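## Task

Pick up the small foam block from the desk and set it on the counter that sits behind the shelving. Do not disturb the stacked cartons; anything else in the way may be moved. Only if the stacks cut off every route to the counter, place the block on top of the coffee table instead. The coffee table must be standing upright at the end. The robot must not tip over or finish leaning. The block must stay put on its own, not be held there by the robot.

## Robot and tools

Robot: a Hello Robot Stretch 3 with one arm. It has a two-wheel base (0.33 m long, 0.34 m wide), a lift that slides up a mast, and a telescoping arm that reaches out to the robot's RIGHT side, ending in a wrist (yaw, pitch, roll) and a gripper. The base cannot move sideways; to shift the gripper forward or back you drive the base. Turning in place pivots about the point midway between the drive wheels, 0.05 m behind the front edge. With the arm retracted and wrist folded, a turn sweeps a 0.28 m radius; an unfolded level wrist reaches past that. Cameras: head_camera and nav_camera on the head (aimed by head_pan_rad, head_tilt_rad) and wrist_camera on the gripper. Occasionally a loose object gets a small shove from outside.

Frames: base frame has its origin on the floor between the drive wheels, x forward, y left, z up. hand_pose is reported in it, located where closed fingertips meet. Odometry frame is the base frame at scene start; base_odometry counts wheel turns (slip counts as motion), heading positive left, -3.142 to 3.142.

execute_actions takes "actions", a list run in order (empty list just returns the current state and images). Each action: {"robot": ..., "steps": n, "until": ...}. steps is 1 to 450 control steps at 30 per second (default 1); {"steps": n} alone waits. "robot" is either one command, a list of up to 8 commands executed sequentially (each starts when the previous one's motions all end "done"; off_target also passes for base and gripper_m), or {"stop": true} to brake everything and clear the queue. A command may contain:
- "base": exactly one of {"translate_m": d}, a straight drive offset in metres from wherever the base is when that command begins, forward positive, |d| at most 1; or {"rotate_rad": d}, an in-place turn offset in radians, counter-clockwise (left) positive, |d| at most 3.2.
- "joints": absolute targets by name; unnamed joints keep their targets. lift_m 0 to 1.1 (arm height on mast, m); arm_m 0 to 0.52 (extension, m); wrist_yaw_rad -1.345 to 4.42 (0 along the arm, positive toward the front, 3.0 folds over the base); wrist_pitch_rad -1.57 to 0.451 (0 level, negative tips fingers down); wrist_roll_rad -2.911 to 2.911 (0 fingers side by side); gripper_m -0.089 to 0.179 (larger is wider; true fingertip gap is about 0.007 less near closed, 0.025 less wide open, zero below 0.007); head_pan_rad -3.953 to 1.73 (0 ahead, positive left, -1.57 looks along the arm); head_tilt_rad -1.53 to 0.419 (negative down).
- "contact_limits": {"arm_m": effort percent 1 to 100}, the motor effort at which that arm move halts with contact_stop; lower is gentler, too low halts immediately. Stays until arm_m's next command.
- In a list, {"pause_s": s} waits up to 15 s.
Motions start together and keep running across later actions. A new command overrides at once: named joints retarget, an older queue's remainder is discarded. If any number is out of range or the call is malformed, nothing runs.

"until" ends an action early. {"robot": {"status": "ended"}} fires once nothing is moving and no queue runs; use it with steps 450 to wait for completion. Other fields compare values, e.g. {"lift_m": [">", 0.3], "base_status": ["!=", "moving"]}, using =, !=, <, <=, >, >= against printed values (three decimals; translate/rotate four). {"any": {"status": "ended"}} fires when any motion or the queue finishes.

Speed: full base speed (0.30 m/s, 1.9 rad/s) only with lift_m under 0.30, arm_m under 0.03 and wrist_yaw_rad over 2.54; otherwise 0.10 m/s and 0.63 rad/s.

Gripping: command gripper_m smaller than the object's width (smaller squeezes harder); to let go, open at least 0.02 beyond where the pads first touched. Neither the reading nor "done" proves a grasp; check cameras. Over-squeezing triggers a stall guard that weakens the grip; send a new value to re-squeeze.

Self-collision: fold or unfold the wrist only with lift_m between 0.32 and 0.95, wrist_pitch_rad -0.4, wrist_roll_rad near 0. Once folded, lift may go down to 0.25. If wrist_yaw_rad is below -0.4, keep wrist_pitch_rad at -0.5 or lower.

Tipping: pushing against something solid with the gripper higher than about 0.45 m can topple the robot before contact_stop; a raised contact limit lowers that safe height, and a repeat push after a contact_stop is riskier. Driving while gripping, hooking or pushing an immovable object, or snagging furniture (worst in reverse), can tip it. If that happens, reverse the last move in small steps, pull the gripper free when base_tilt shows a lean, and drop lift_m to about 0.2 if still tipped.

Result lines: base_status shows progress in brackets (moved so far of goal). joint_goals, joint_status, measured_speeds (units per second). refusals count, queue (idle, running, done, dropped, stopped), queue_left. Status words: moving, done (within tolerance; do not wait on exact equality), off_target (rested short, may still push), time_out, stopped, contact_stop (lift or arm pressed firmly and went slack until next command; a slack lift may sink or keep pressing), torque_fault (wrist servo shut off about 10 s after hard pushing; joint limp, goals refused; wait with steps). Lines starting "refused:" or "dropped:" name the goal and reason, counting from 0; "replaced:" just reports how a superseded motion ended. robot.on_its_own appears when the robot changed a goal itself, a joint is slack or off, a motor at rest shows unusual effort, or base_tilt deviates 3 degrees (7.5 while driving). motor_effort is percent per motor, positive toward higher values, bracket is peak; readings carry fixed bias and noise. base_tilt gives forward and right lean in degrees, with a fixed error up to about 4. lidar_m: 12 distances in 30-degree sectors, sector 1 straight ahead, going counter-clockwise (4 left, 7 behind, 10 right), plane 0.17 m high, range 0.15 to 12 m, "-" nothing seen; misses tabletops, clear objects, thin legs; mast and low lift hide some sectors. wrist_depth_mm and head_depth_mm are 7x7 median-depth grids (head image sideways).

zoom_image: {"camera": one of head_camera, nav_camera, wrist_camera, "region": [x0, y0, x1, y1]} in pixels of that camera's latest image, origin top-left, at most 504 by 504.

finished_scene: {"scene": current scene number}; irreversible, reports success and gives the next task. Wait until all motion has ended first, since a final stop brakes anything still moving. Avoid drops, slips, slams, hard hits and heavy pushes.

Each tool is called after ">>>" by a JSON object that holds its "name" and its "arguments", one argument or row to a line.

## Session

>>> {"name": "execute_actions", "arguments": {
  "actions": [
    {"robot":{"joints":{"head_tilt_rad":-0.6}},"steps":450,"until":{"robot":{"status":"ended"}}}
  ]
}}

Scene clock: 0.90 s.
robot.base_odometry: x=+0.000 y=+0.000 heading=+0.000 (m, m, rad; robot's odometry frame)
robot.turned_by_wheels: +0.000 (rad since the last result)
robot.turned_by_imu: +0.000 (rad since the last result)
robot.base_tilt: forward=-0.6 right=-0.4 (deg)
robot.lidar_m: 0.73 0.95 1.88 1.94 2.00 1.50 1.87 1.94 1.87 1.10 0.72 0.69
robot.head_depth_mm: 574 598 654 1227 1087 964 1186 / 594 626 685 1259 1086 1330 1207 / 683 728 742 1024 1053 1322 1233 / 614 676 745 842 964 1119 1256 / 646 712 786 1358 1128 1424 1285 / 703 757 836 1250 1213 1364 1285 / 735 798 1089 1099 1298 1436 1293
robot.base_status: not_commanded
robot.joint_positions: lift_m=+0.573 arm_m=+0.002 wrist_yaw_rad=+3.127 wrist_pitch_rad=-0.622 wrist_roll_rad=+0.003 gripper_m=+0.037 head_pan_rad=+0.009 head_tilt_rad=-0.592
robot.joint_goals: lift_m=+0.573 arm_m=+0.002 wrist_yaw_rad=+3.127 wrist_pitch_rad=-0.622 wrist_roll_rad=+0.003 gripper_m=+0.037 head_pan_rad=+0.009 head_tilt_rad=-0.600
robot.joint_status: lift_m=not_commanded arm_m=not_commanded wrist_yaw_rad=not_commanded wrist_pitch_rad=not_commanded wrist_roll_rad=not_commanded gripper_m=not_commanded head_pan_rad=not_commanded head_tilt_rad=done
robot.measured_speeds: translate_m=+0.000 rotate_rad=+0.000 lift_m=+0.000 arm_m=+0.000 wrist_yaw_rad=+0.000 wrist_pitch_rad=+0.000 wrist_roll_rad=+0.000 head_pan_rad=+0.000 head_tilt_rad=+0.000
robot: refusals=0 queue=done queue_left=0
robot.motor_effort: left_wheel=+0(0) right_wheel=+1(1) lift_m=+24(24) arm_m=+0(1) wrist_yaw_rad=+1(1) wrist_pitch_rad=+4(4) wrist_roll_rad=+0(0) gripper_m=+0(0) head_pan_rad=+0(0) head_tilt_rad=-4(31) (%)
robot.hand_pose: x=-0.0184 y=+0.0470 z=+0.5431 quat_wxyz=(+0.222, +0.675, +0.211, +0.671) (m; robot's base frame)
robot.wrist_depth_mm: - - - - - - - / - - - - - - - / - - - - - - - / - - - - - 987 970 / 896 887 885 859 868 842 834 / 799 794 763 768 - 749 718 / 716 694 703 - 664 664 650
pictures: head_camera (sideways: a quarter turn clockwise sets it upright), nav_camera (sideways: a quarter turn counterclockwise sets it upright), wrist_camera
Images, in order (width x height): head_camera 896x504, nav_camera 672x504, wrist_camera 644x364.

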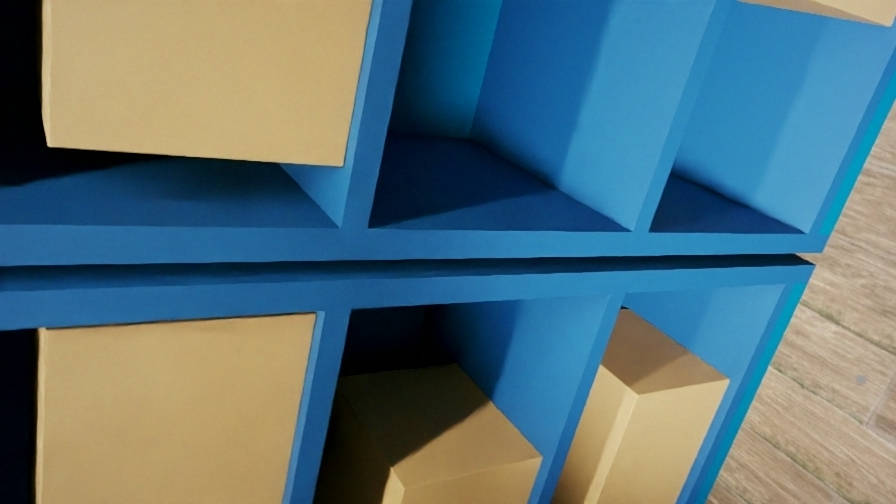

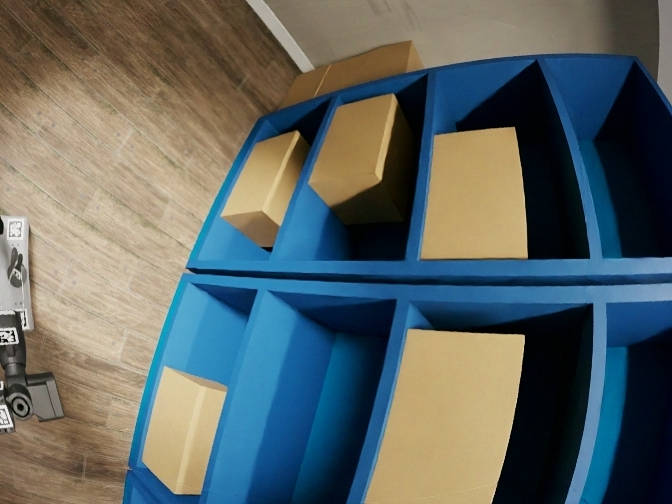

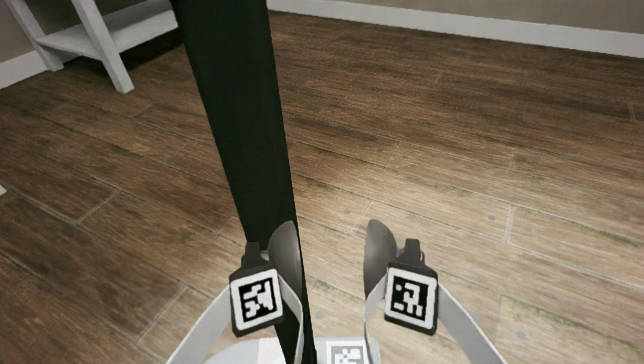

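>>> {"name": "execute_actions", "arguments": {
  "actions": [
    {"robot":{"joints":{"head_pan_rad":-1.9,"wrist_pitch_rad":-0.4,"lift_m":0.28}},"steps":450,"until":{"robot":{"head_pan_rad_status":"done"}}}
  ]
}}

>>> {"name": "execute_actions", "arguments": {
  "actions": [
    {"robot":{"joints":{"head_pan_rad":-3.3,"head_tilt_rad":-0.45}},"steps":450,"until":{"robot":{"status":"ended"}}}
  ]
}}

Scene clock: 3.63 s.
robot.base_odometry: x=+0.000 y=+0.000 heading=+0.000 (m, m, rad; robot's odometry frame)
robot.turned_by_wheels: +0.000 (rad since the last result)
robot.turned_by_imu: +0.000 (rad since the last result)
robot.base_tilt: forward=-0.7 right=-0.4 (deg)
robot.lidar_m: 0.73 0.95 1.89 1.94 2.00 1.50 1.87 1.95 1.88 1.10 0.72 0.69
robot.head_depth_mm: 1590 1736 1943 2127 1839 1514 1290 / 1603 1777 1964 2155 1867 1515 1284 / 1632 1777 1988 2163 1851 1515 1288 / 1637 1790 2005 2233 1865 1515 1290 / 1650 1817 2023 2207 1859 1508 1290 / 1678 1836 2019 2168 1863 1525 1288 / 1674 1783 1671 1797 1706 1526 1286
robot.base_status: not_commanded
robot.joint_positions: lift_m=+0.445 arm_m=+0.002 wrist_yaw_rad=+3.127 wrist_pitch_rad=-0.419 wrist_roll_rad=+0.003 gripper_m=+0.037 head_pan_rad=-1.893 head_tilt_rad=-0.592
robot.joint_goals: lift_m=+0.280 arm_m=+0.002 wrist_yaw_rad=+3.127 wrist_pitch_rad=-0.400 wrist_roll_rad=+0.003 gripper_m=+0.037 head_pan_rad=-1.900 head_tilt_rad=-0.600
robot.joint_status: lift_m=moving arm_m=not_commanded wrist_yaw_rad=not_commanded wrist_pitch_rad=moving wrist_roll_rad=not_commanded gripper_m=not_commanded head_pan_rad=done head_tilt_rad=done
robot.measured_speeds: translate_m=+0.000 rotate_rad=+0.000 lift_m=-0.110 arm_m=+0.000 wrist_yaw_rad=+0.000 wrist_pitch_rad=+0.000 wrist_roll_rad=+0.000 head_pan_rad=+0.000 head_tilt_rad=+0.000
robot: refusals=0 queue=running queue_left=0
robot.motor_effort: left_wheel=+0(0) right_wheel=+1(0) lift_m=+15(25) arm_m=+0(1) wrist_yaw_rad=+1(0) wrist_pitch_rad=+7(6) wrist_roll_rad=+0(0) gripper_m=+0(0) head_pan_rad=-4(51) head_tilt_rad=-2(3) (%)
robot.hand_pose: x=-0.0180 y=+0.0771 z=+0.4576 quat_wxyz=(+0.153, +0.694, +0.142, +0.690) (m; robot's base frame)
robot.wrist_depth_mm: - - - - - - - / - - - - - - - / - - - - - - - / - - - - - - - / 955 909 886 927 912 879 855 / 772 779 748 751 - 726 725 / 649 672 626 635 621 625 620
pictures: head_camera (sideways: a quarter turn clockwise sets it upright), nav_camera (sideways: a quarter turn counterclockwise sets it upright), wrist_camera
Images, in order (width x height): head_camera 896x504, nav_camera 672x504, wrist_camera 644x364.

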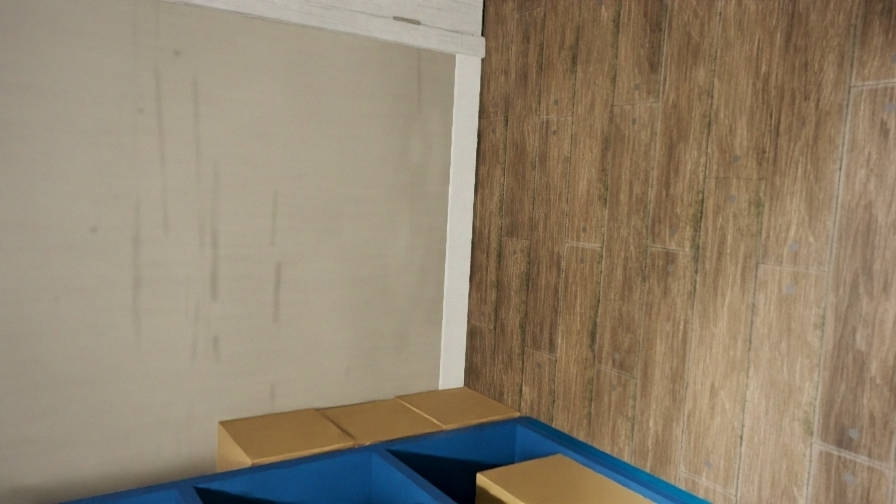

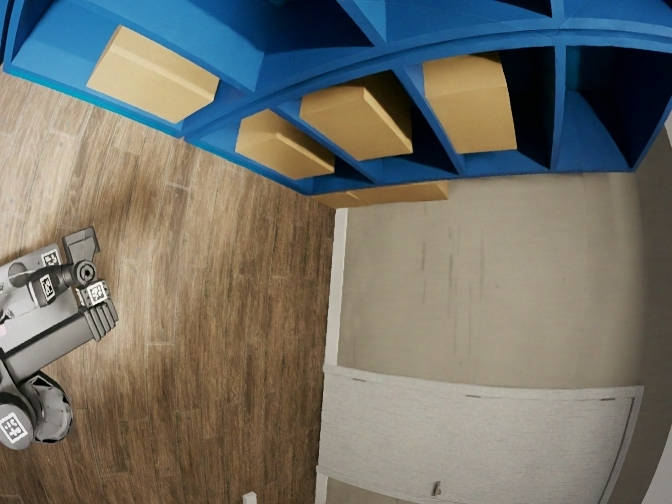

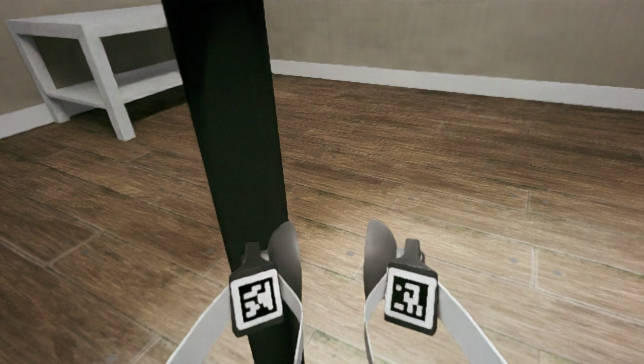

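Scene clock: 5.60 s.
robot.base_odometry: x=+0.000 y=+0.000 heading=+0.000 (m, m, rad; robot's odometry frame)
robot.turned_by_wheels: +0.000 (rad since the last result)
robot.turned_by_imu: +0.000 (rad since the last result)
robot.base_tilt: forward=-0.7 right=-0.3 (deg)
robot.lidar_m: 0.72 0.95 1.88 1.94 2.00 1.50 1.87 1.94 1.87 1.10 0.72 0.69
robot.head_depth_mm: 1602 1737 1451 1988 2014 1663 1386 / 1660 1786 1467 2087 2175 1694 1394 / 1694 1828 1485 2153 2185 1703 1402 / 1751 1881 1661 2261 2204 1708 1410 / 1807 1939 1675 2328 2203 1702 1400 / 1844 1998 1680 2421 2211 1723 1406 / 1901 2067 1692 2382 2079 1718 1411
robot.base_status: not_commanded
robot.joint_positions: lift_m=+0.280 arm_m=+0.002 wrist_yaw_rad=+3.127 wrist_pitch_rad=-0.418 wrist_roll_rad=+0.003 gripper_m=+0.037 head_pan_rad=-3.293 head_tilt_rad=-0.458
robot.joint_goals: lift_m=+0.280 arm_m=+0.002 wrist_yaw_rad=+3.127 wrist_pitch_rad=-0.400 wrist_roll_rad=+0.003 gripper_m=+0.037 head_pan_rad=-3.300 head_tilt_rad=-0.450
robot.joint_status: lift_m=done arm_m=not_commanded wrist_yaw_rad=not_commanded wrist_pitch_rad=done wrist_roll_rad=not_commanded gripper_m=not_commanded head_pan_rad=done head_tilt_rad=done
robot.measured_speeds: translate_m=+0.000 rotate_rad=+0.000 lift_m=+0.000 arm_m=+0.000 wrist_yaw_rad=+0.000 wrist_pitch_rad=+0.000 wrist_roll_rad=+0.000 head_pan_rad=+0.000 head_tilt_rad=+0.000
robot: refusals=0 queue=done queue_left=0
robot.motor_effort: left_wheel=+0(0) right_wheel=+1(1) lift_m=+15(15) arm_m=-1(0) wrist_yaw_rad=+0(1) wrist_pitch_rad=+6(6) wrist_roll_rad=-1(0) gripper_m=+0(0) head_pan_rad=-4(52) head_tilt_rad=+4(16) (%)
robot.hand_pose: x=-0.0180 y=+0.0772 z=+0.2931 quat_wxyz=(+0.152, +0.694, +0.142, +0.690) (m; robot's base frame)
robot.wrist_depth_mm: - - - - - - - / - - - - - - - / - - - - - - 977 / 862 830 813 816 778 757 750 / 668 665 644 647 652 620 612 / 555 549 545 528 - 514 511 / 465 - - - 440 441 443
pictures: head_camera (sideways: a quarter turn clockwise sets it upright), nav_camera (sideways: a quarter turn counterclockwise sets it upright), wrist_camera
Images, in order (width x height): head_camera 896x504, nav_camera 672x504, wrist_camera 644x364.

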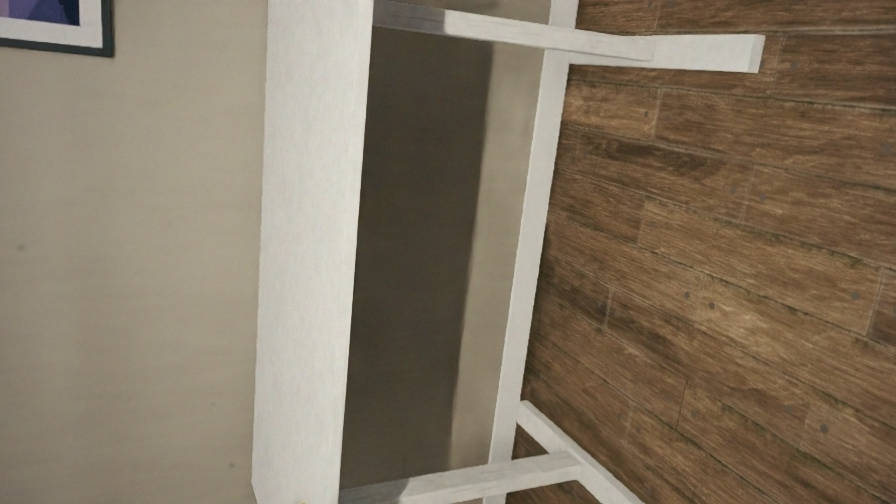

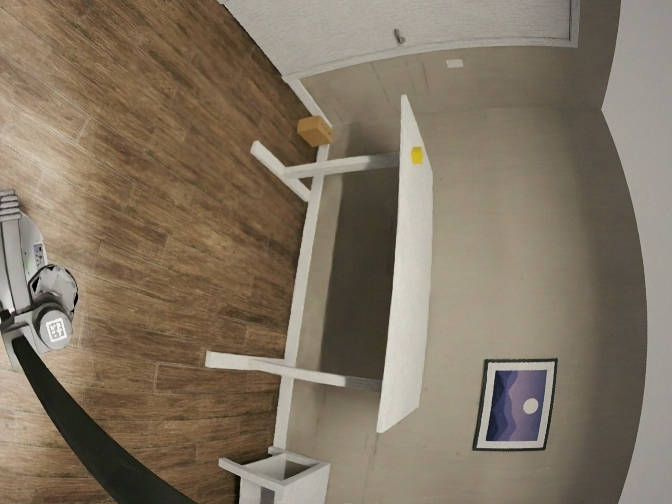

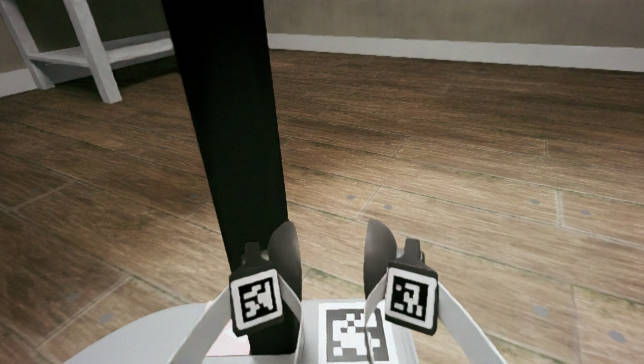

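>>> {"name": "execute_actions", "arguments": {
  "actions": [
    {"robot":[{"base":{"rotate_rad":-2.61},"joints":{"head_pan_rad":-1.57,"head_tilt_rad":-0.7}},{"base":{"translate_m":0.8}},{"base":{"translate_m":0.56}},{"base":{"rotate_rad":0.63},"joints":{"lift_m":0.94,"wrist_yaw_rad":2.6}},{"joints":{"wrist_yaw_rad":0,"gripper_m":0.15}}],"steps":450,"until":{"robot":{"status":"ended"}}},
    {"steps":300,"until":{"robot":{"status":"ended"}}}
  ]
}}

Scene clock: 27.53 s.
robot.base_odometry: x=-1.172 y=-0.689 heading=-1.980 (m, m, rad; robot's odometry frame)
robot.turned_by_wheels: -1.980 (rad since the last result)
robot.turned_by_imu: -1.975 (rad since the last result)
robot.base_tilt: forward=-0.7 right=-0.3 (deg)
robot.lidar_m: 0.69 0.72 1.12 1.38 1.46 2.26 1.99 1.48 1.26 0.79 0.88 0.70
robot.head_depth_mm: 1060 1011 618 554 - - - / 1062 1021 709 562 - - - / 1062 1017 707 584 - - - / 1070 1021 711 572 - - 1209 / 1069 1165 743 583 1681 1402 1220 / 1079 1201 1358 1560 1598 1418 1227 / 1076 1208 1353 1570 1492 1419 1231
robot.base_status: done (rotate_rad +0.6299 of +0.6300)
robot.joint_positions: lift_m=+0.940 arm_m=+0.002 wrist_yaw_rad=+0.003 wrist_pitch_rad=-0.417 wrist_roll_rad=+0.003 gripper_m=+0.150 head_pan_rad=-1.577 head_tilt_rad=-0.692
robot.joint_goals: lift_m=+0.940 arm_m=+0.002 wrist_yaw_rad=+0.000 wrist_pitch_rad=-0.400 wrist_roll_rad=+0.003 gripper_m=+0.150 head_pan_rad=-1.570 head_tilt_rad=-0.700
robot.joint_status: lift_m=done arm_m=not_commanded wrist_yaw_rad=done wrist_pitch_rad=done wrist_roll_rad=not_commanded gripper_m=done head_pan_rad=done head_tilt_rad=done
robot.measured_speeds: translate_m=+0.000 rotate_rad=+0.000 lift_m=+0.000 arm_m=+0.000 wrist_yaw_rad=+0.000 wrist_pitch_rad=+0.000 wrist_roll_rad=+0.000 head_pan_rad=+0.000 head_tilt_rad=+0.000
robot: refusals=0 queue=done queue_left=0
robot.motor_effort: left_wheel=-1(10) right_wheel=+3(11) lift_m=+32(34) arm_m=-1(1) wrist_yaw_rad=-1(3) wrist_pitch_rad=+6(6) wrist_roll_rad=+0(0) gripper_m=+0(81) head_pan_rad=+3(51) head_tilt_rad=-4(22) (%)
robot.hand_pose: x=-0.0209 y=-0.3718 z=+0.9525 quat_wxyz=(+0.691, +0.147, -0.692, -0.146) (m; robot's base frame)
robot.wrist_depth_mm: 769 993 959 930 844 785 740 / 783 - - 467 436 323 296 / 773 - - 309 300 293 286 / 758 - 250 242 236 228 221 / 785 - - - - - - / 783 - - - - - - / 760 - - - - - -
pictures: head_camera (sideways: a quarter turn clockwise sets it upright), nav_camera (sideways: a quarter turn counterclockwise sets it upright), wrist_camera
Images, in order (width x height): head_camera 896x504, nav_camera 672x504, wrist_camera 644x364.

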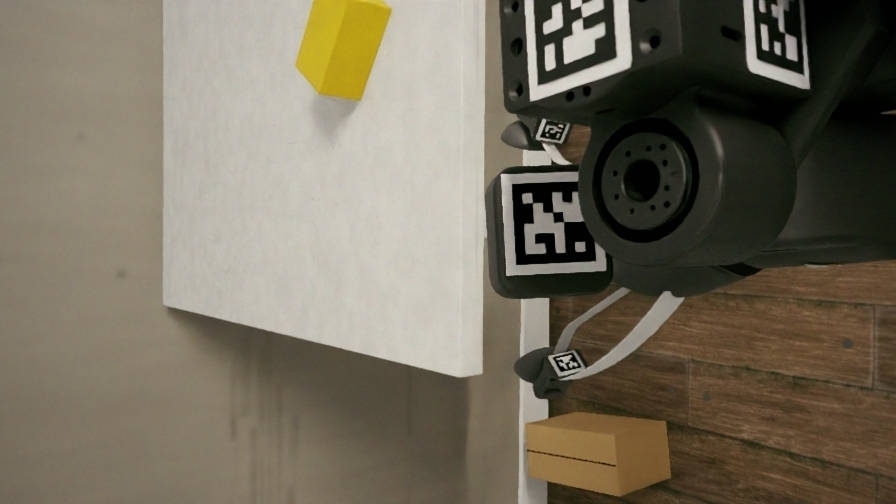

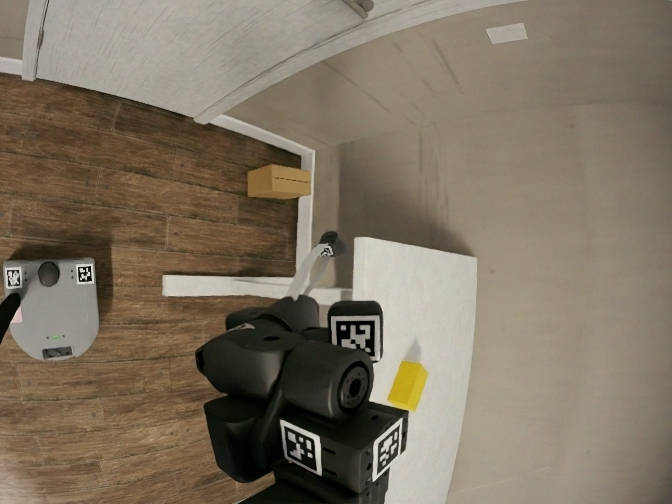

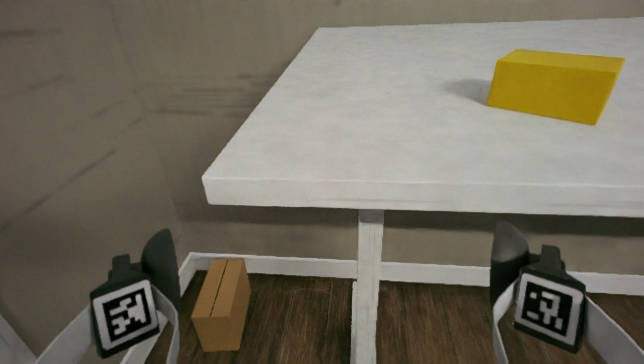

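>>> {"name": "execute_actions", "arguments": {
  "actions": [
    {"robot":[{"base":{"translate_m":-0.5},"joints":{"lift_m":1.0,"wrist_yaw_rad":1.0,"head_pan_rad":-1.3}},{"joints":{"arm_m":0.28}}],"steps":450,"until":{"robot":{"status":"ended"}}}
  ]
}}

Scene clock: 38.20 s.
robot.base_odometry: x=-0.973 y=-0.231 heading=-1.980 (m, m, rad; robot's odometry frame)
robot.turned_by_wheels: +0.000 (rad since the last result)
robot.turned_by_imu: -0.001 (rad since the last result)
robot.base_tilt: forward=-0.6 right=-0.3 (deg)
robot.lidar_m: 1.18 1.29 1.45 1.41 1.53 2.36 2.31 1.06 1.21 1.19 0.87 1.20
robot.head_depth_mm: 982 - 640 543 1569 1418 1223 / 1012 1043 - 544 1609 1410 1228 / 1043 1112 654 544 1648 1423 1219 / 1074 1019 708 544 1696 1421 1218 / 1101 1020 743 564 1640 1416 1225 / 1137 1023 645 583 1560 1389 1216 / 1172 1241 682 604 1660 1413 1215
robot.base_status: done (translate_m -0.5000 of -0.5000)
robot.joint_positions: lift_m=+1.000 arm_m=+0.280 wrist_yaw_rad=+0.998 wrist_pitch_rad=-0.417 wrist_roll_rad=+0.003 gripper_m=+0.150 head_pan_rad=-1.307 head_tilt_rad=-0.692
robot.joint_goals: lift_m=+1.000 arm_m=+0.280 wrist_yaw_rad=+1.000 wrist_pitch_rad=-0.400 wrist_roll_rad=+0.003 gripper_m=+0.150 head_pan_rad=-1.300 head_tilt_rad=-0.700
robot.joint_status: lift_m=done arm_m=done wrist_yaw_rad=done wrist_pitch_rad=done wrist_roll_rad=not_commanded gripper_m=done head_pan_rad=done head_tilt_rad=done
robot.measured_speeds: translate_m=+0.000 rotate_rad=+0.000 lift_m=+0.000 arm_m=+0.000 wrist_yaw_rad=+0.000 wrist_pitch_rad=+0.000 wrist_roll_rad=+0.000 head_pan_rad=+0.000 head_tilt_rad=+0.000
robot: refusals=0 queue=done queue_left=0
robot.motor_effort: left_wheel=-1(7) right_wheel=+4(4) lift_m=+31(33) arm_m=+2(2) wrist_yaw_rad=+1(1) wrist_pitch_rad=+6(6) wrist_roll_rad=+0(0) gripper_m=+0(0) head_pan_rad=+3(27) head_tilt_rad=-4(3) (%)
robot.hand_pose: x=+0.1673 y=-0.5465 z=+1.0126 quat_wxyz=(+0.677, +0.460, -0.538, +0.202) (m; robot's base frame)
robot.wrist_depth_mm: 816 904 - - - 753 613 / 856 949 - - 894 637 573 / 926 - 479 463 451 430 426 / 948 360 337 281 338 331 327 / - 297 261 240 269 277 266 / - - 232 229 225 223 225 / - 195 199 196 194 187 189
pictures: head_camera (sideways: a quarter turn clockwise sets it upright), nav_camera (sideways: a quarter turn counterclockwise sets it upright), wrist_camera
Images, in order (width x height): head_camera 896x504, nav_camera 672x504, wrist_camera 644x364.

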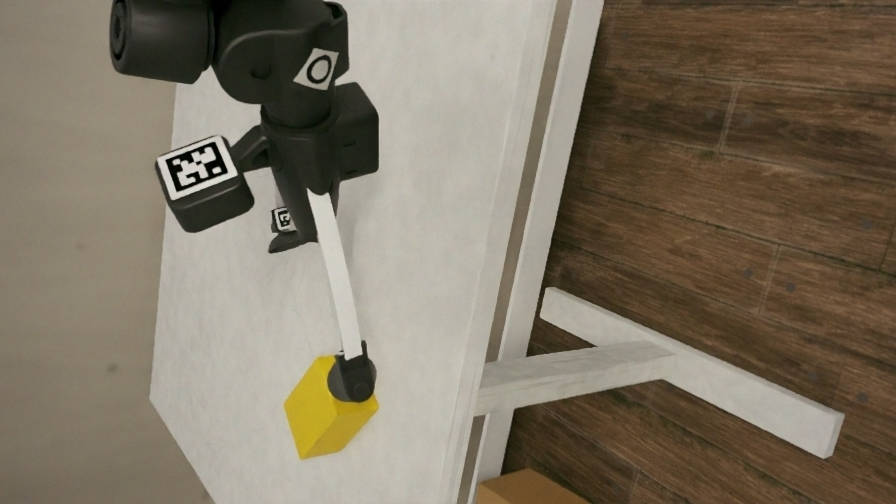

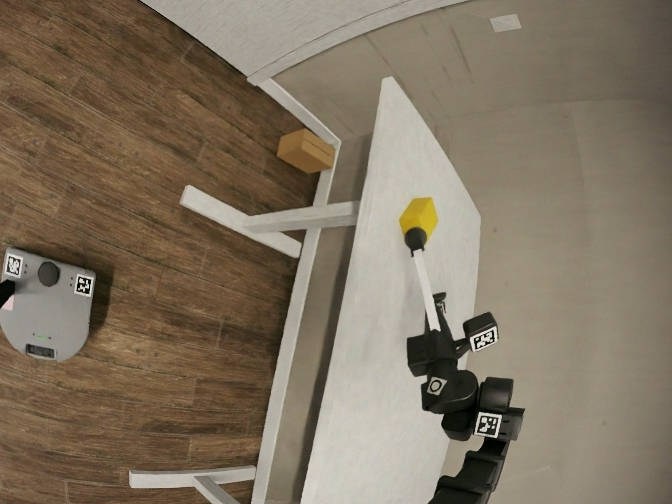

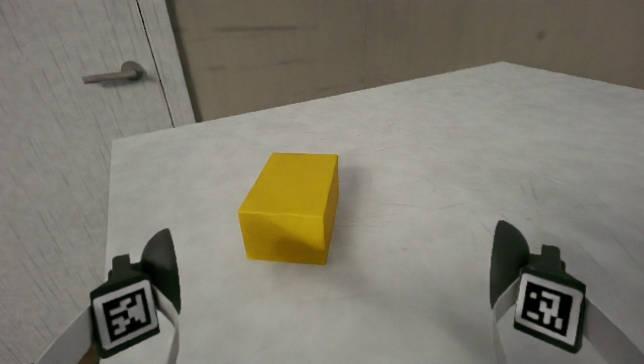

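>>> {"name": "execute_actions", "arguments": {
  "actions": [
    {"robot":[{"base":{"translate_m":0.124},"joints":{"arm_m":0.318}},{"joints":{"lift_m":0.955}}],"steps":450,"until":{"robot":{"status":"ended"}}}
  ]
}}

Scene clock: 42.47 s.
robot.base_odometry: x=-1.023 y=-0.345 heading=-1.980 (m, m, rad; robot's odometry frame)
robot.turned_by_wheels: +0.000 (rad since the last result)
robot.turned_by_imu: +0.001 (rad since the last result)
robot.base_tilt: forward=-0.6 right=-0.3 (deg)
robot.lidar_m: 1.06 1.15 1.44 1.41 1.52 2.23 2.43 1.16 1.22 1.20 0.82 1.08
robot.head_depth_mm: 999 1071 - 544 1583 1424 1224 / 1028 1046 - 542 1617 1414 1225 / 1055 1083 - 542 1654 1420 1223 / 1084 1021 694 564 1647 1416 1223 / 1116 1023 728 573 1295 1380 1218 / 1149 1230 713 585 1690 1423 1208 / 1182 1328 711 605 1584 1420 1223
robot.base_status: done (translate_m +0.1240 of +0.1240)
robot.joint_positions: lift_m=+0.955 arm_m=+0.318 wrist_yaw_rad=+0.998 wrist_pitch_rad=-0.416 wrist_roll_rad=+0.003 gripper_m=+0.150 head_pan_rad=-1.307 head_tilt_rad=-0.692
robot.joint_goals: lift_m=+0.955 arm_m=+0.318 wrist_yaw_rad=+1.000 wrist_pitch_rad=-0.400 wrist_roll_rad=+0.003 gripper_m=+0.150 head_pan_rad=-1.300 head_tilt_rad=-0.700
robot.joint_status: lift_m=done arm_m=done wrist_yaw_rad=done wrist_pitch_rad=done wrist_roll_rad=not_commanded gripper_m=done head_pan_rad=done head_tilt_rad=done
robot.measured_speeds: translate_m=+0.000 rotate_rad=+0.000 lift_m=+0.000 arm_m=+0.000 wrist_yaw_rad=+0.000 wrist_pitch_rad=+0.000 wrist_roll_rad=+0.000 head_pan_rad=+0.000 head_tilt_rad=+0.000
robot: refusals=0 queue=done queue_left=0
robot.motor_effort: left_wheel=-1(3) right_wheel=+3(10) lift_m=+15(30) arm_m=+2(2) wrist_yaw_rad=+0(1) wrist_pitch_rad=+6(6) wrist_roll_rad=+0(0) gripper_m=+0(0) head_pan_rad=+4(3) head_tilt_rad=-5(2) (%)
robot.hand_pose: x=+0.1674 y=-0.5845 z=+0.9685 quat_wxyz=(+0.677, +0.460, -0.538, +0.202) (m; robot's base frame)
robot.wrist_depth_mm: 725 789 900 - 956 720 583 / 750 820 958 - 928 476 462 / 811 853 358 351 336 327 320 / 804 271 264 261 254 249 245 / 228 216 211 139 148 208 197 / 184 - 174 115 118 168 171 / - 145 142 98 98 143 143
pictures: head_camera (sideways: a quarter turn clockwise sets it upright), nav_camera (sideways: a quarter turn counterclockwise sets it upright), wrist_camera
Images, in order (width x height): head_camera 896x504, nav_camera 672x504, wrist_camera 644x364.

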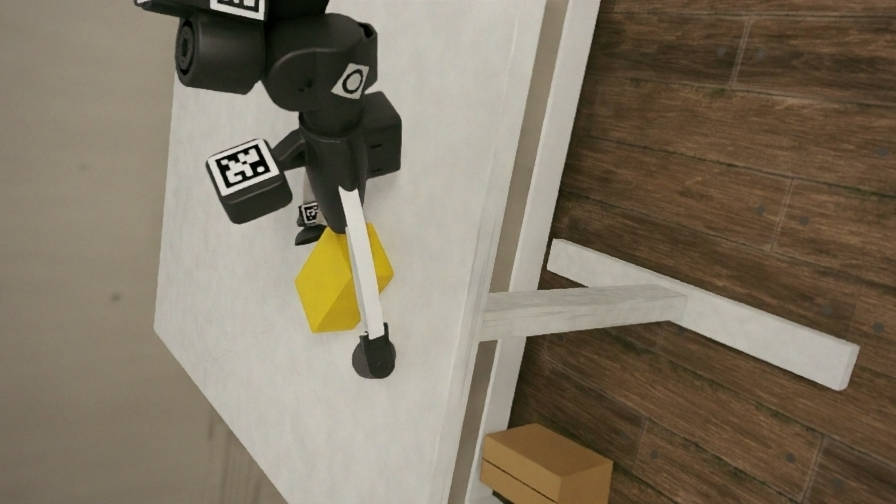

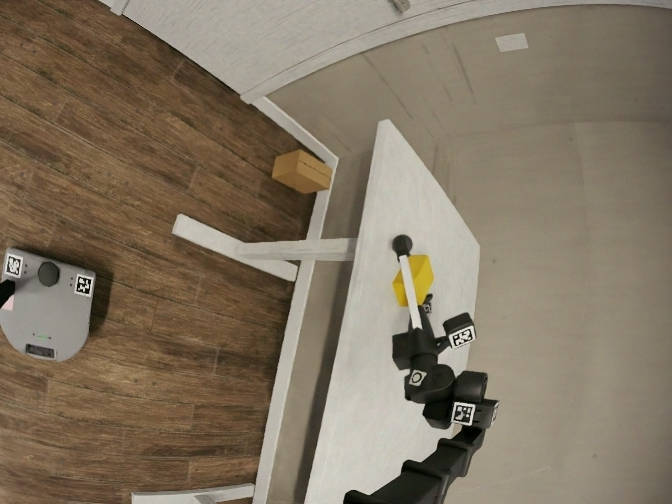

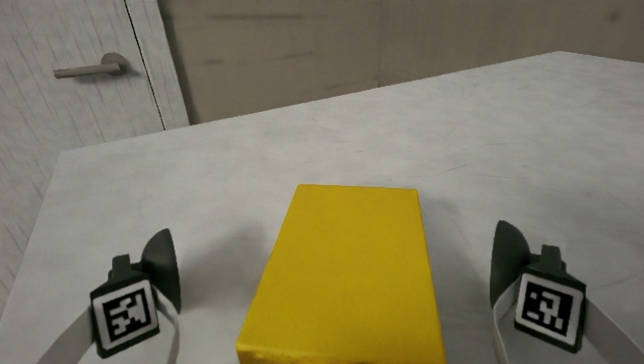

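>>> {"name": "execute_actions", "arguments": {
  "actions": [
    {"robot":[{"joints":{"lift_m":0.947,"wrist_yaw_rad":0.95}},{"joints":{"gripper_m":0.025}},{"joints":{"lift_m":0.99}},{"joints":{"arm_m":0,"head_pan_rad":1.4}}],"steps":450,"until":{"robot":{"status":"ended"}}}
  ]
}}

Scene clock: 49.87 s.
robot.base_odometry: x=-1.023 y=-0.345 heading=-1.980 (m, m, rad; robot's odometry frame)
robot.turned_by_wheels: +0.000 (rad since the last result)
robot.turned_by_imu: +0.001 (rad since the last result)
robot.base_tilt: forward=-0.7 right=-0.3 (deg)
robot.lidar_m: 1.06 1.16 1.44 1.41 1.52 2.23 2.43 1.16 1.22 1.20 0.82 1.08
robot.head_depth_mm: 1413 1528 1649 1877 1690 1413 1217 / 1312 1830 1807 1956 1695 1420 1225 / 1267 1574 1661 1861 1692 1415 1221 / 1241 1459 1571 1832 1676 1416 1225 / 1235 1466 1550 1870 1684 1412 1228 / 1543 1727 1663 1837 1694 1408 1217 / 1228 1348 1560 1733 1669 1414 1220
robot.base_status: done (translate_m +0.1240 of +0.1240)
robot.joint_positions: lift_m=+0.990 arm_m=+0.002 wrist_yaw_rad=+0.951 wrist_pitch_rad=-0.418 wrist_roll_rad=+0.003 gripper_m=+0.035 head_pan_rad=+1.393 head_tilt_rad=-0.692
robot.joint_goals: lift_m=+0.990 arm_m=+0.000 wrist_yaw_rad=+0.950 wrist_pitch_rad=-0.400 wrist_roll_rad=+0.003 gripper_m=+0.034 head_pan_rad=+1.400 head_tilt_rad=-0.700
robot.joint_status: lift_m=done arm_m=done wrist_yaw_rad=done wrist_pitch_rad=done wrist_roll_rad=not_commanded gripper_m=done head_pan_rad=done head_tilt_rad=done
robot.measured_speeds: translate_m=+0.000 rotate_rad=+0.000 lift_m=+0.000 arm_m=+0.000 wrist_yaw_rad=+0.000 wrist_pitch_rad=+0.000 wrist_roll_rad=+0.000 head_pan_rad=+0.000 head_tilt_rad=+0.000
robot: refusals=0 queue=done queue_left=0
robot.on_its_own: gripper_m is held at +0.034, not at your +0.025, by its stall guard, which is not easing now
robot.motor_effort: left_wheel=-1(2) right_wheel=+3(6) lift_m=+31(32) arm_m=-3(3) wrist_yaw_rad=-1(9) wrist_pitch_rad=+6(9) wrist_roll_rad=+0(0) gripper_m=-20(96) head_pan_rad=+3(50) head_tilt_rad=-3(2) (%)
robot.hand_pose: x=+0.1612 y=-0.2779 z=+1.0024 quat_wxyz=(+0.682, +0.447, -0.549, +0.185) (m; robot's base frame)
robot.wrist_depth_mm: 759 824 924 - - 996 827 / 793 870 964 - - 602 578 / 814 923 - - 425 412 401 / 874 988 - - 350 314 308 / 914 - - 142 153 267 249 / 968 - 121 116 114 777 219 / - - 105 98 100 - -
pictures: head_camera (sideways: a quarter turn clockwise sets it upright), nav_camera (sideways: a quarter turn counterclockwise sets it upright), wrist_camera
Images, in order (width x height): head_camera 896x504, nav_camera 672x504, wrist_camera 644x364.

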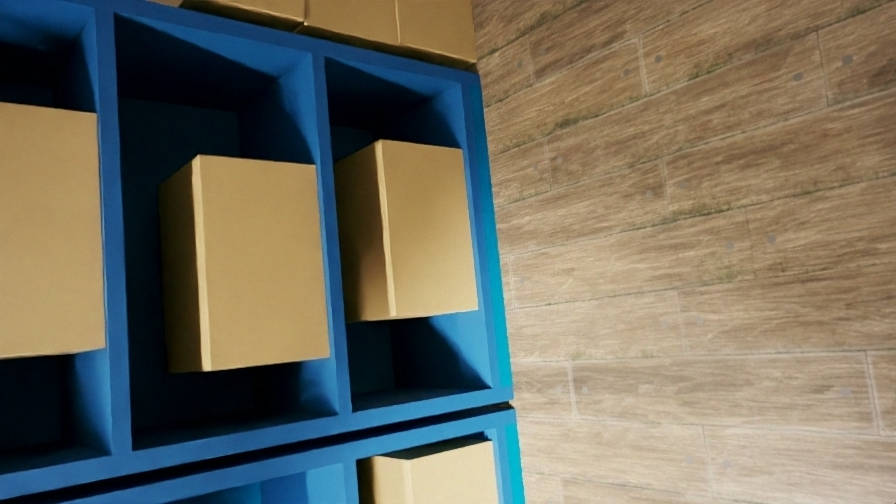

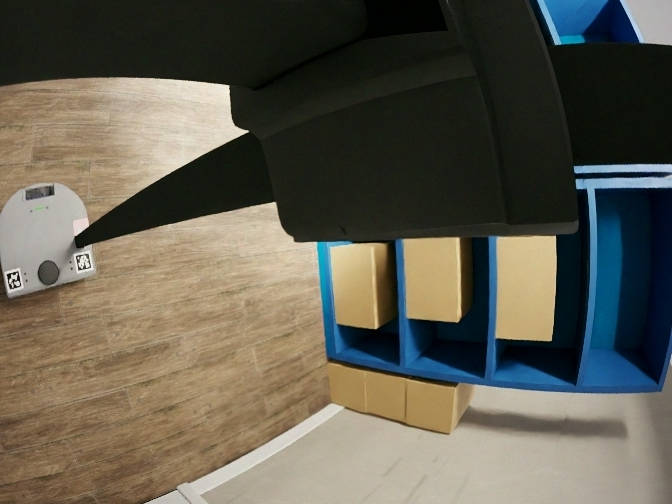

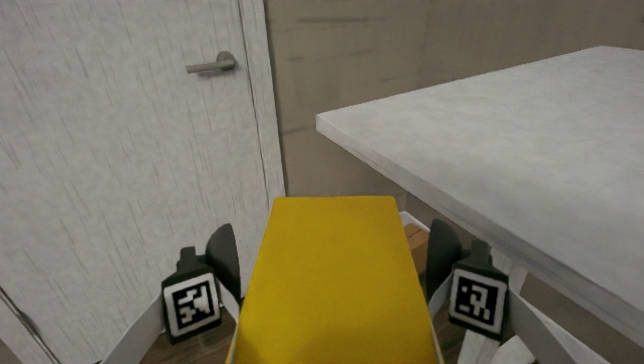

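West is blocked. Reverse east to the coffee table and inspect the east gap.

>>> {"name": "execute_actions", "arguments": {
  "actions": [
    {"robot":[{"base":{"translate_m":-1},"joints":{"wrist_yaw_rad":2.7,"lift_m":0.29}},{"base":{"translate_m":-1}}],"steps":450,"until":{"robot":{"status":"ended"}}},
    {"steps":300,"until":{"robot":{"status":"ended"}}}
  ]
}}

>>> {"name": "execute_actions", "arguments": {
  "actions": [
    {"robot":{"joints":{"head_pan_rad":-1.7,"lift_m":0.6,"wrist_yaw_rad":0}},"steps":450,"until":{"robot":{"status":"ended"}}}
  ]
}}

Scene clock: 65.27 s.
robot.base_odometry: x=-0.227 y=+1.490 heading=-1.980 (m, m, rad; robot's odometry frame)
robot.turned_by_wheels: +0.000 (rad since the last result)
robot.turned_by_imu: -0.006 (rad since the last result)
robot.base_tilt: forward=-0.6 right=-0.4 (deg)
robot.lidar_m: 3.04 2.09 1.63 1.57 0.90 0.69 0.68 0.59 0.57 1.02 0.64 1.23
robot.head_depth_mm: 1486 1729 1900 2073 1686 1410 1226 / 1445 2014 2168 2069 1676 1407 1229 / 1431 1680 1914 2015 1685 1423 1227 / 1724 1621 1866 1970 1675 1413 1220 / 1702 1633 1891 1993 1689 1413 1220 / 1684 1927 1825 1994 1689 1422 1221 / 3230 1622 1755 1940 1682 1420 1226
robot.base_status: done (translate_m -1.0000 of -1.0000)
robot.joint_positions: lift_m=+0.290 arm_m=+0.002 wrist_yaw_rad=+2.698 wrist_pitch_rad=-0.418 wrist_roll_rad=+0.003 gripper_m=+0.035 head_pan_rad=+1.393 head_tilt_rad=-0.692
robot.joint_goals: lift_m=+0.290 arm_m=+0.000 wrist_yaw_rad=+2.700 wrist_pitch_rad=-0.400 wrist_roll_rad=+0.003 gripper_m=+0.034 head_pan_rad=+1.400 head_tilt_rad=-0.700
robot.joint_status: lift_m=done arm_m=done wrist_yaw_rad=done wrist_pitch_rad=done wrist_roll_rad=not_commanded gripper_m=done head_pan_rad=done head_tilt_rad=done
robot.measured_speeds: translate_m=+0.000 rotate_rad=+0.000 lift_m=+0.000 arm_m=+0.000 wrist_yaw_rad=+0.000 wrist_pitch_rad=+0.000 wrist_roll_rad=+0.000 head_pan_rad=+0.000 head_tilt_rad=+0.000
robot: refusals=0 queue=done queue_left=0
robot.on_its_own: gripper_m is held at +0.034, not at your +0.025, by its stall guard, which is not easing now
robot.motor_effort: left_wheel=+0(10) right_wheel=+2(6) lift_m=+16(27) arm_m=-2(3) wrist_yaw_rad=+1(2) wrist_pitch_rad=+7(7) wrist_roll_rad=+0(0) gripper_m=-20(20) head_pan_rad=+3(3) head_tilt_rad=-4(4) (%)
robot.hand_pose: x=+0.0750 y=+0.0552 z=+0.3030 quat_wxyz=(+0.296, +0.708, -0.009, +0.641) (m; robot's base frame)
robot.wrist_depth_mm: - - - - - - - / - - - - - - - / - - - - - - 992 / 866 861 828 803 819 793 770 / 699 665 668 142 153 643 622 / - 584 121 116 115 544 521 / - - 99 98 100 437 451
pictures: head_camera (sideways: a quarter turn clockwise sets it upright), nav_camera (sideways: a quarter turn counterclockwise sets it upright), wrist_camera
Images, in order (width x height): head_camera 896x504, nav_camera 672x504, wrist_camera 644x364.

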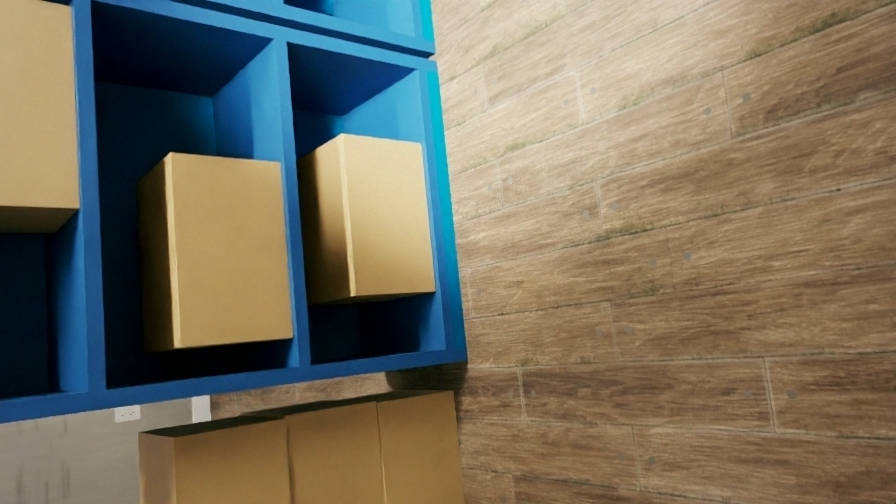

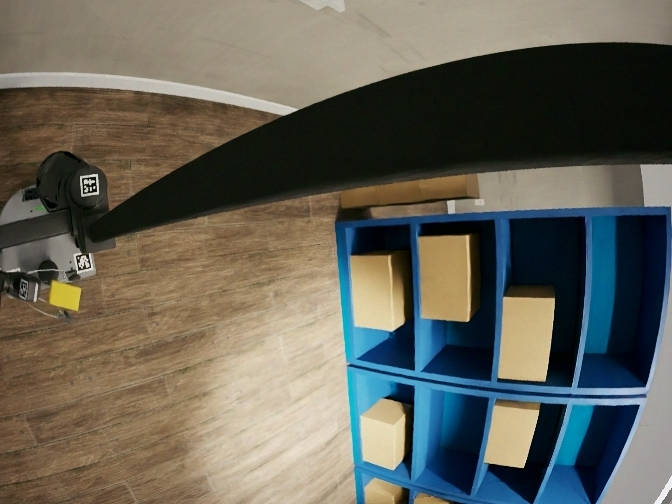

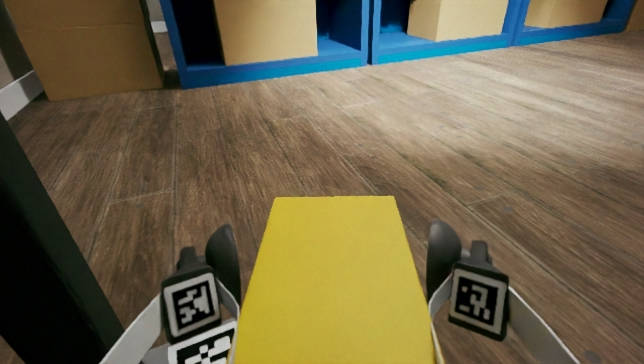

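Scene clock: 68.80 s.
robot.base_odometry: x=-0.227 y=+1.490 heading=-1.980 (m, m, rad; robot's odometry frame)
robot.turned_by_wheels: +0.000 (rad since the last result)
robot.turned_by_imu: +0.000 (rad since the last result)
robot.base_tilt: forward=-0.6 right=-0.4 (deg)
robot.lidar_m: 3.04 2.10 1.62 1.58 0.90 0.70 0.68 0.59 0.57 1.02 0.64 1.23
robot.head_depth_mm: 909 1014 1156 1346 1484 918 1143 / 899 1005 1142 1267 1096 920 1156 / 892 994 1123 1264 1096 920 1156 / 879 979 1112 1257 1094 920 1100 / 872 968 1101 1238 1095 916 1081 / 864 959 1085 1227 1095 920 1098 / 857 950 1068 1230 1095 921 1078
robot.base_status: done (translate_m -1.0000 of -1.0000)
robot.joint_positions: lift_m=+0.600 arm_m=+0.002 wrist_yaw_rad=+0.002 wrist_pitch_rad=-0.418 wrist_roll_rad=+0.003 gripper_m=+0.035 head_pan_rad=-1.693 head_tilt_rad=-0.692
robot.joint_goals: lift_m=+0.600 arm_m=+0.000 wrist_yaw_rad=+0.000 wrist_pitch_rad=-0.400 wrist_roll_rad=+0.003 gripper_m=+0.034 head_pan_rad=-1.700 head_tilt_rad=-0.700
robot.joint_status: lift_m=done arm_m=done wrist_yaw_rad=done wrist_pitch_rad=done wrist_roll_rad=not_commanded gripper_m=done head_pan_rad=done head_tilt_rad=done
robot.measured_speeds: translate_m=+0.000 rotate_rad=+0.000 lift_m=+0.000 arm_m=+0.000 wrist_yaw_rad=+0.000 wrist_pitch_rad=+0.000 wrist_roll_rad=+0.000 head_pan_rad=+0.000 head_tilt_rad=+0.000
robot: refusals=0 queue=done queue_left=0
robot.on_its_own: gripper_m is held at +0.034, not at your +0.025, by its stall guard, which is not easing now
robot.motor_effort: left_wheel=+0(1) right_wheel=+2(2) lift_m=+32(36) arm_m=-2(2) wrist_yaw_rad=-2(2) wrist_pitch_rad=+7(7) wrist_roll_rad=+0(0) gripper_m=-19(20) head_pan_rad=-4(50) head_tilt_rad=-3(3) (%)
robot.hand_pose: x=-0.0210 y=-0.3717 z=+0.6122 quat_wxyz=(+0.691, +0.148, -0.692, -0.147) (m; robot's base frame)
robot.wrist_depth_mm: 793 750 746 725 717 692 687 / 854 813 818 789 757 743 719 / 927 808 755 729 709 695 773 / - 571 555 537 518 518 510 / 454 445 442 141 269 414 415 / 374 373 121 116 115 360 350 / 478 615 105 98 100 317 307
pictures: head_camera (sideways: a quarter turn clockwise sets it upright), nav_camera (sideways: a quarter turn counterclockwise sets it upright), wrist_camera
Images, in order (width x height): head_camera 896x504, nav_camera 672x504, wrist_camera 644x364.

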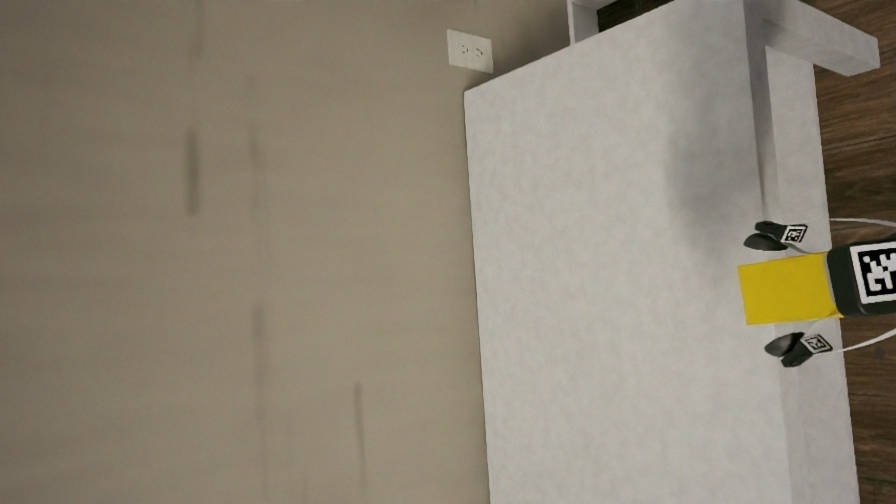

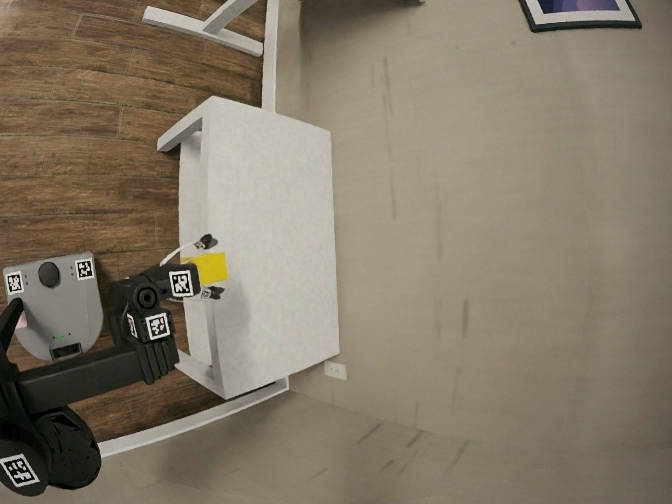

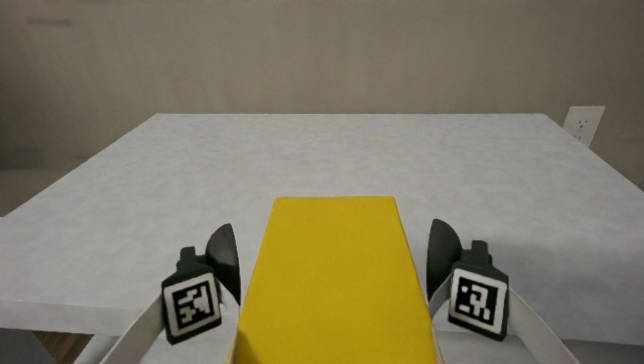

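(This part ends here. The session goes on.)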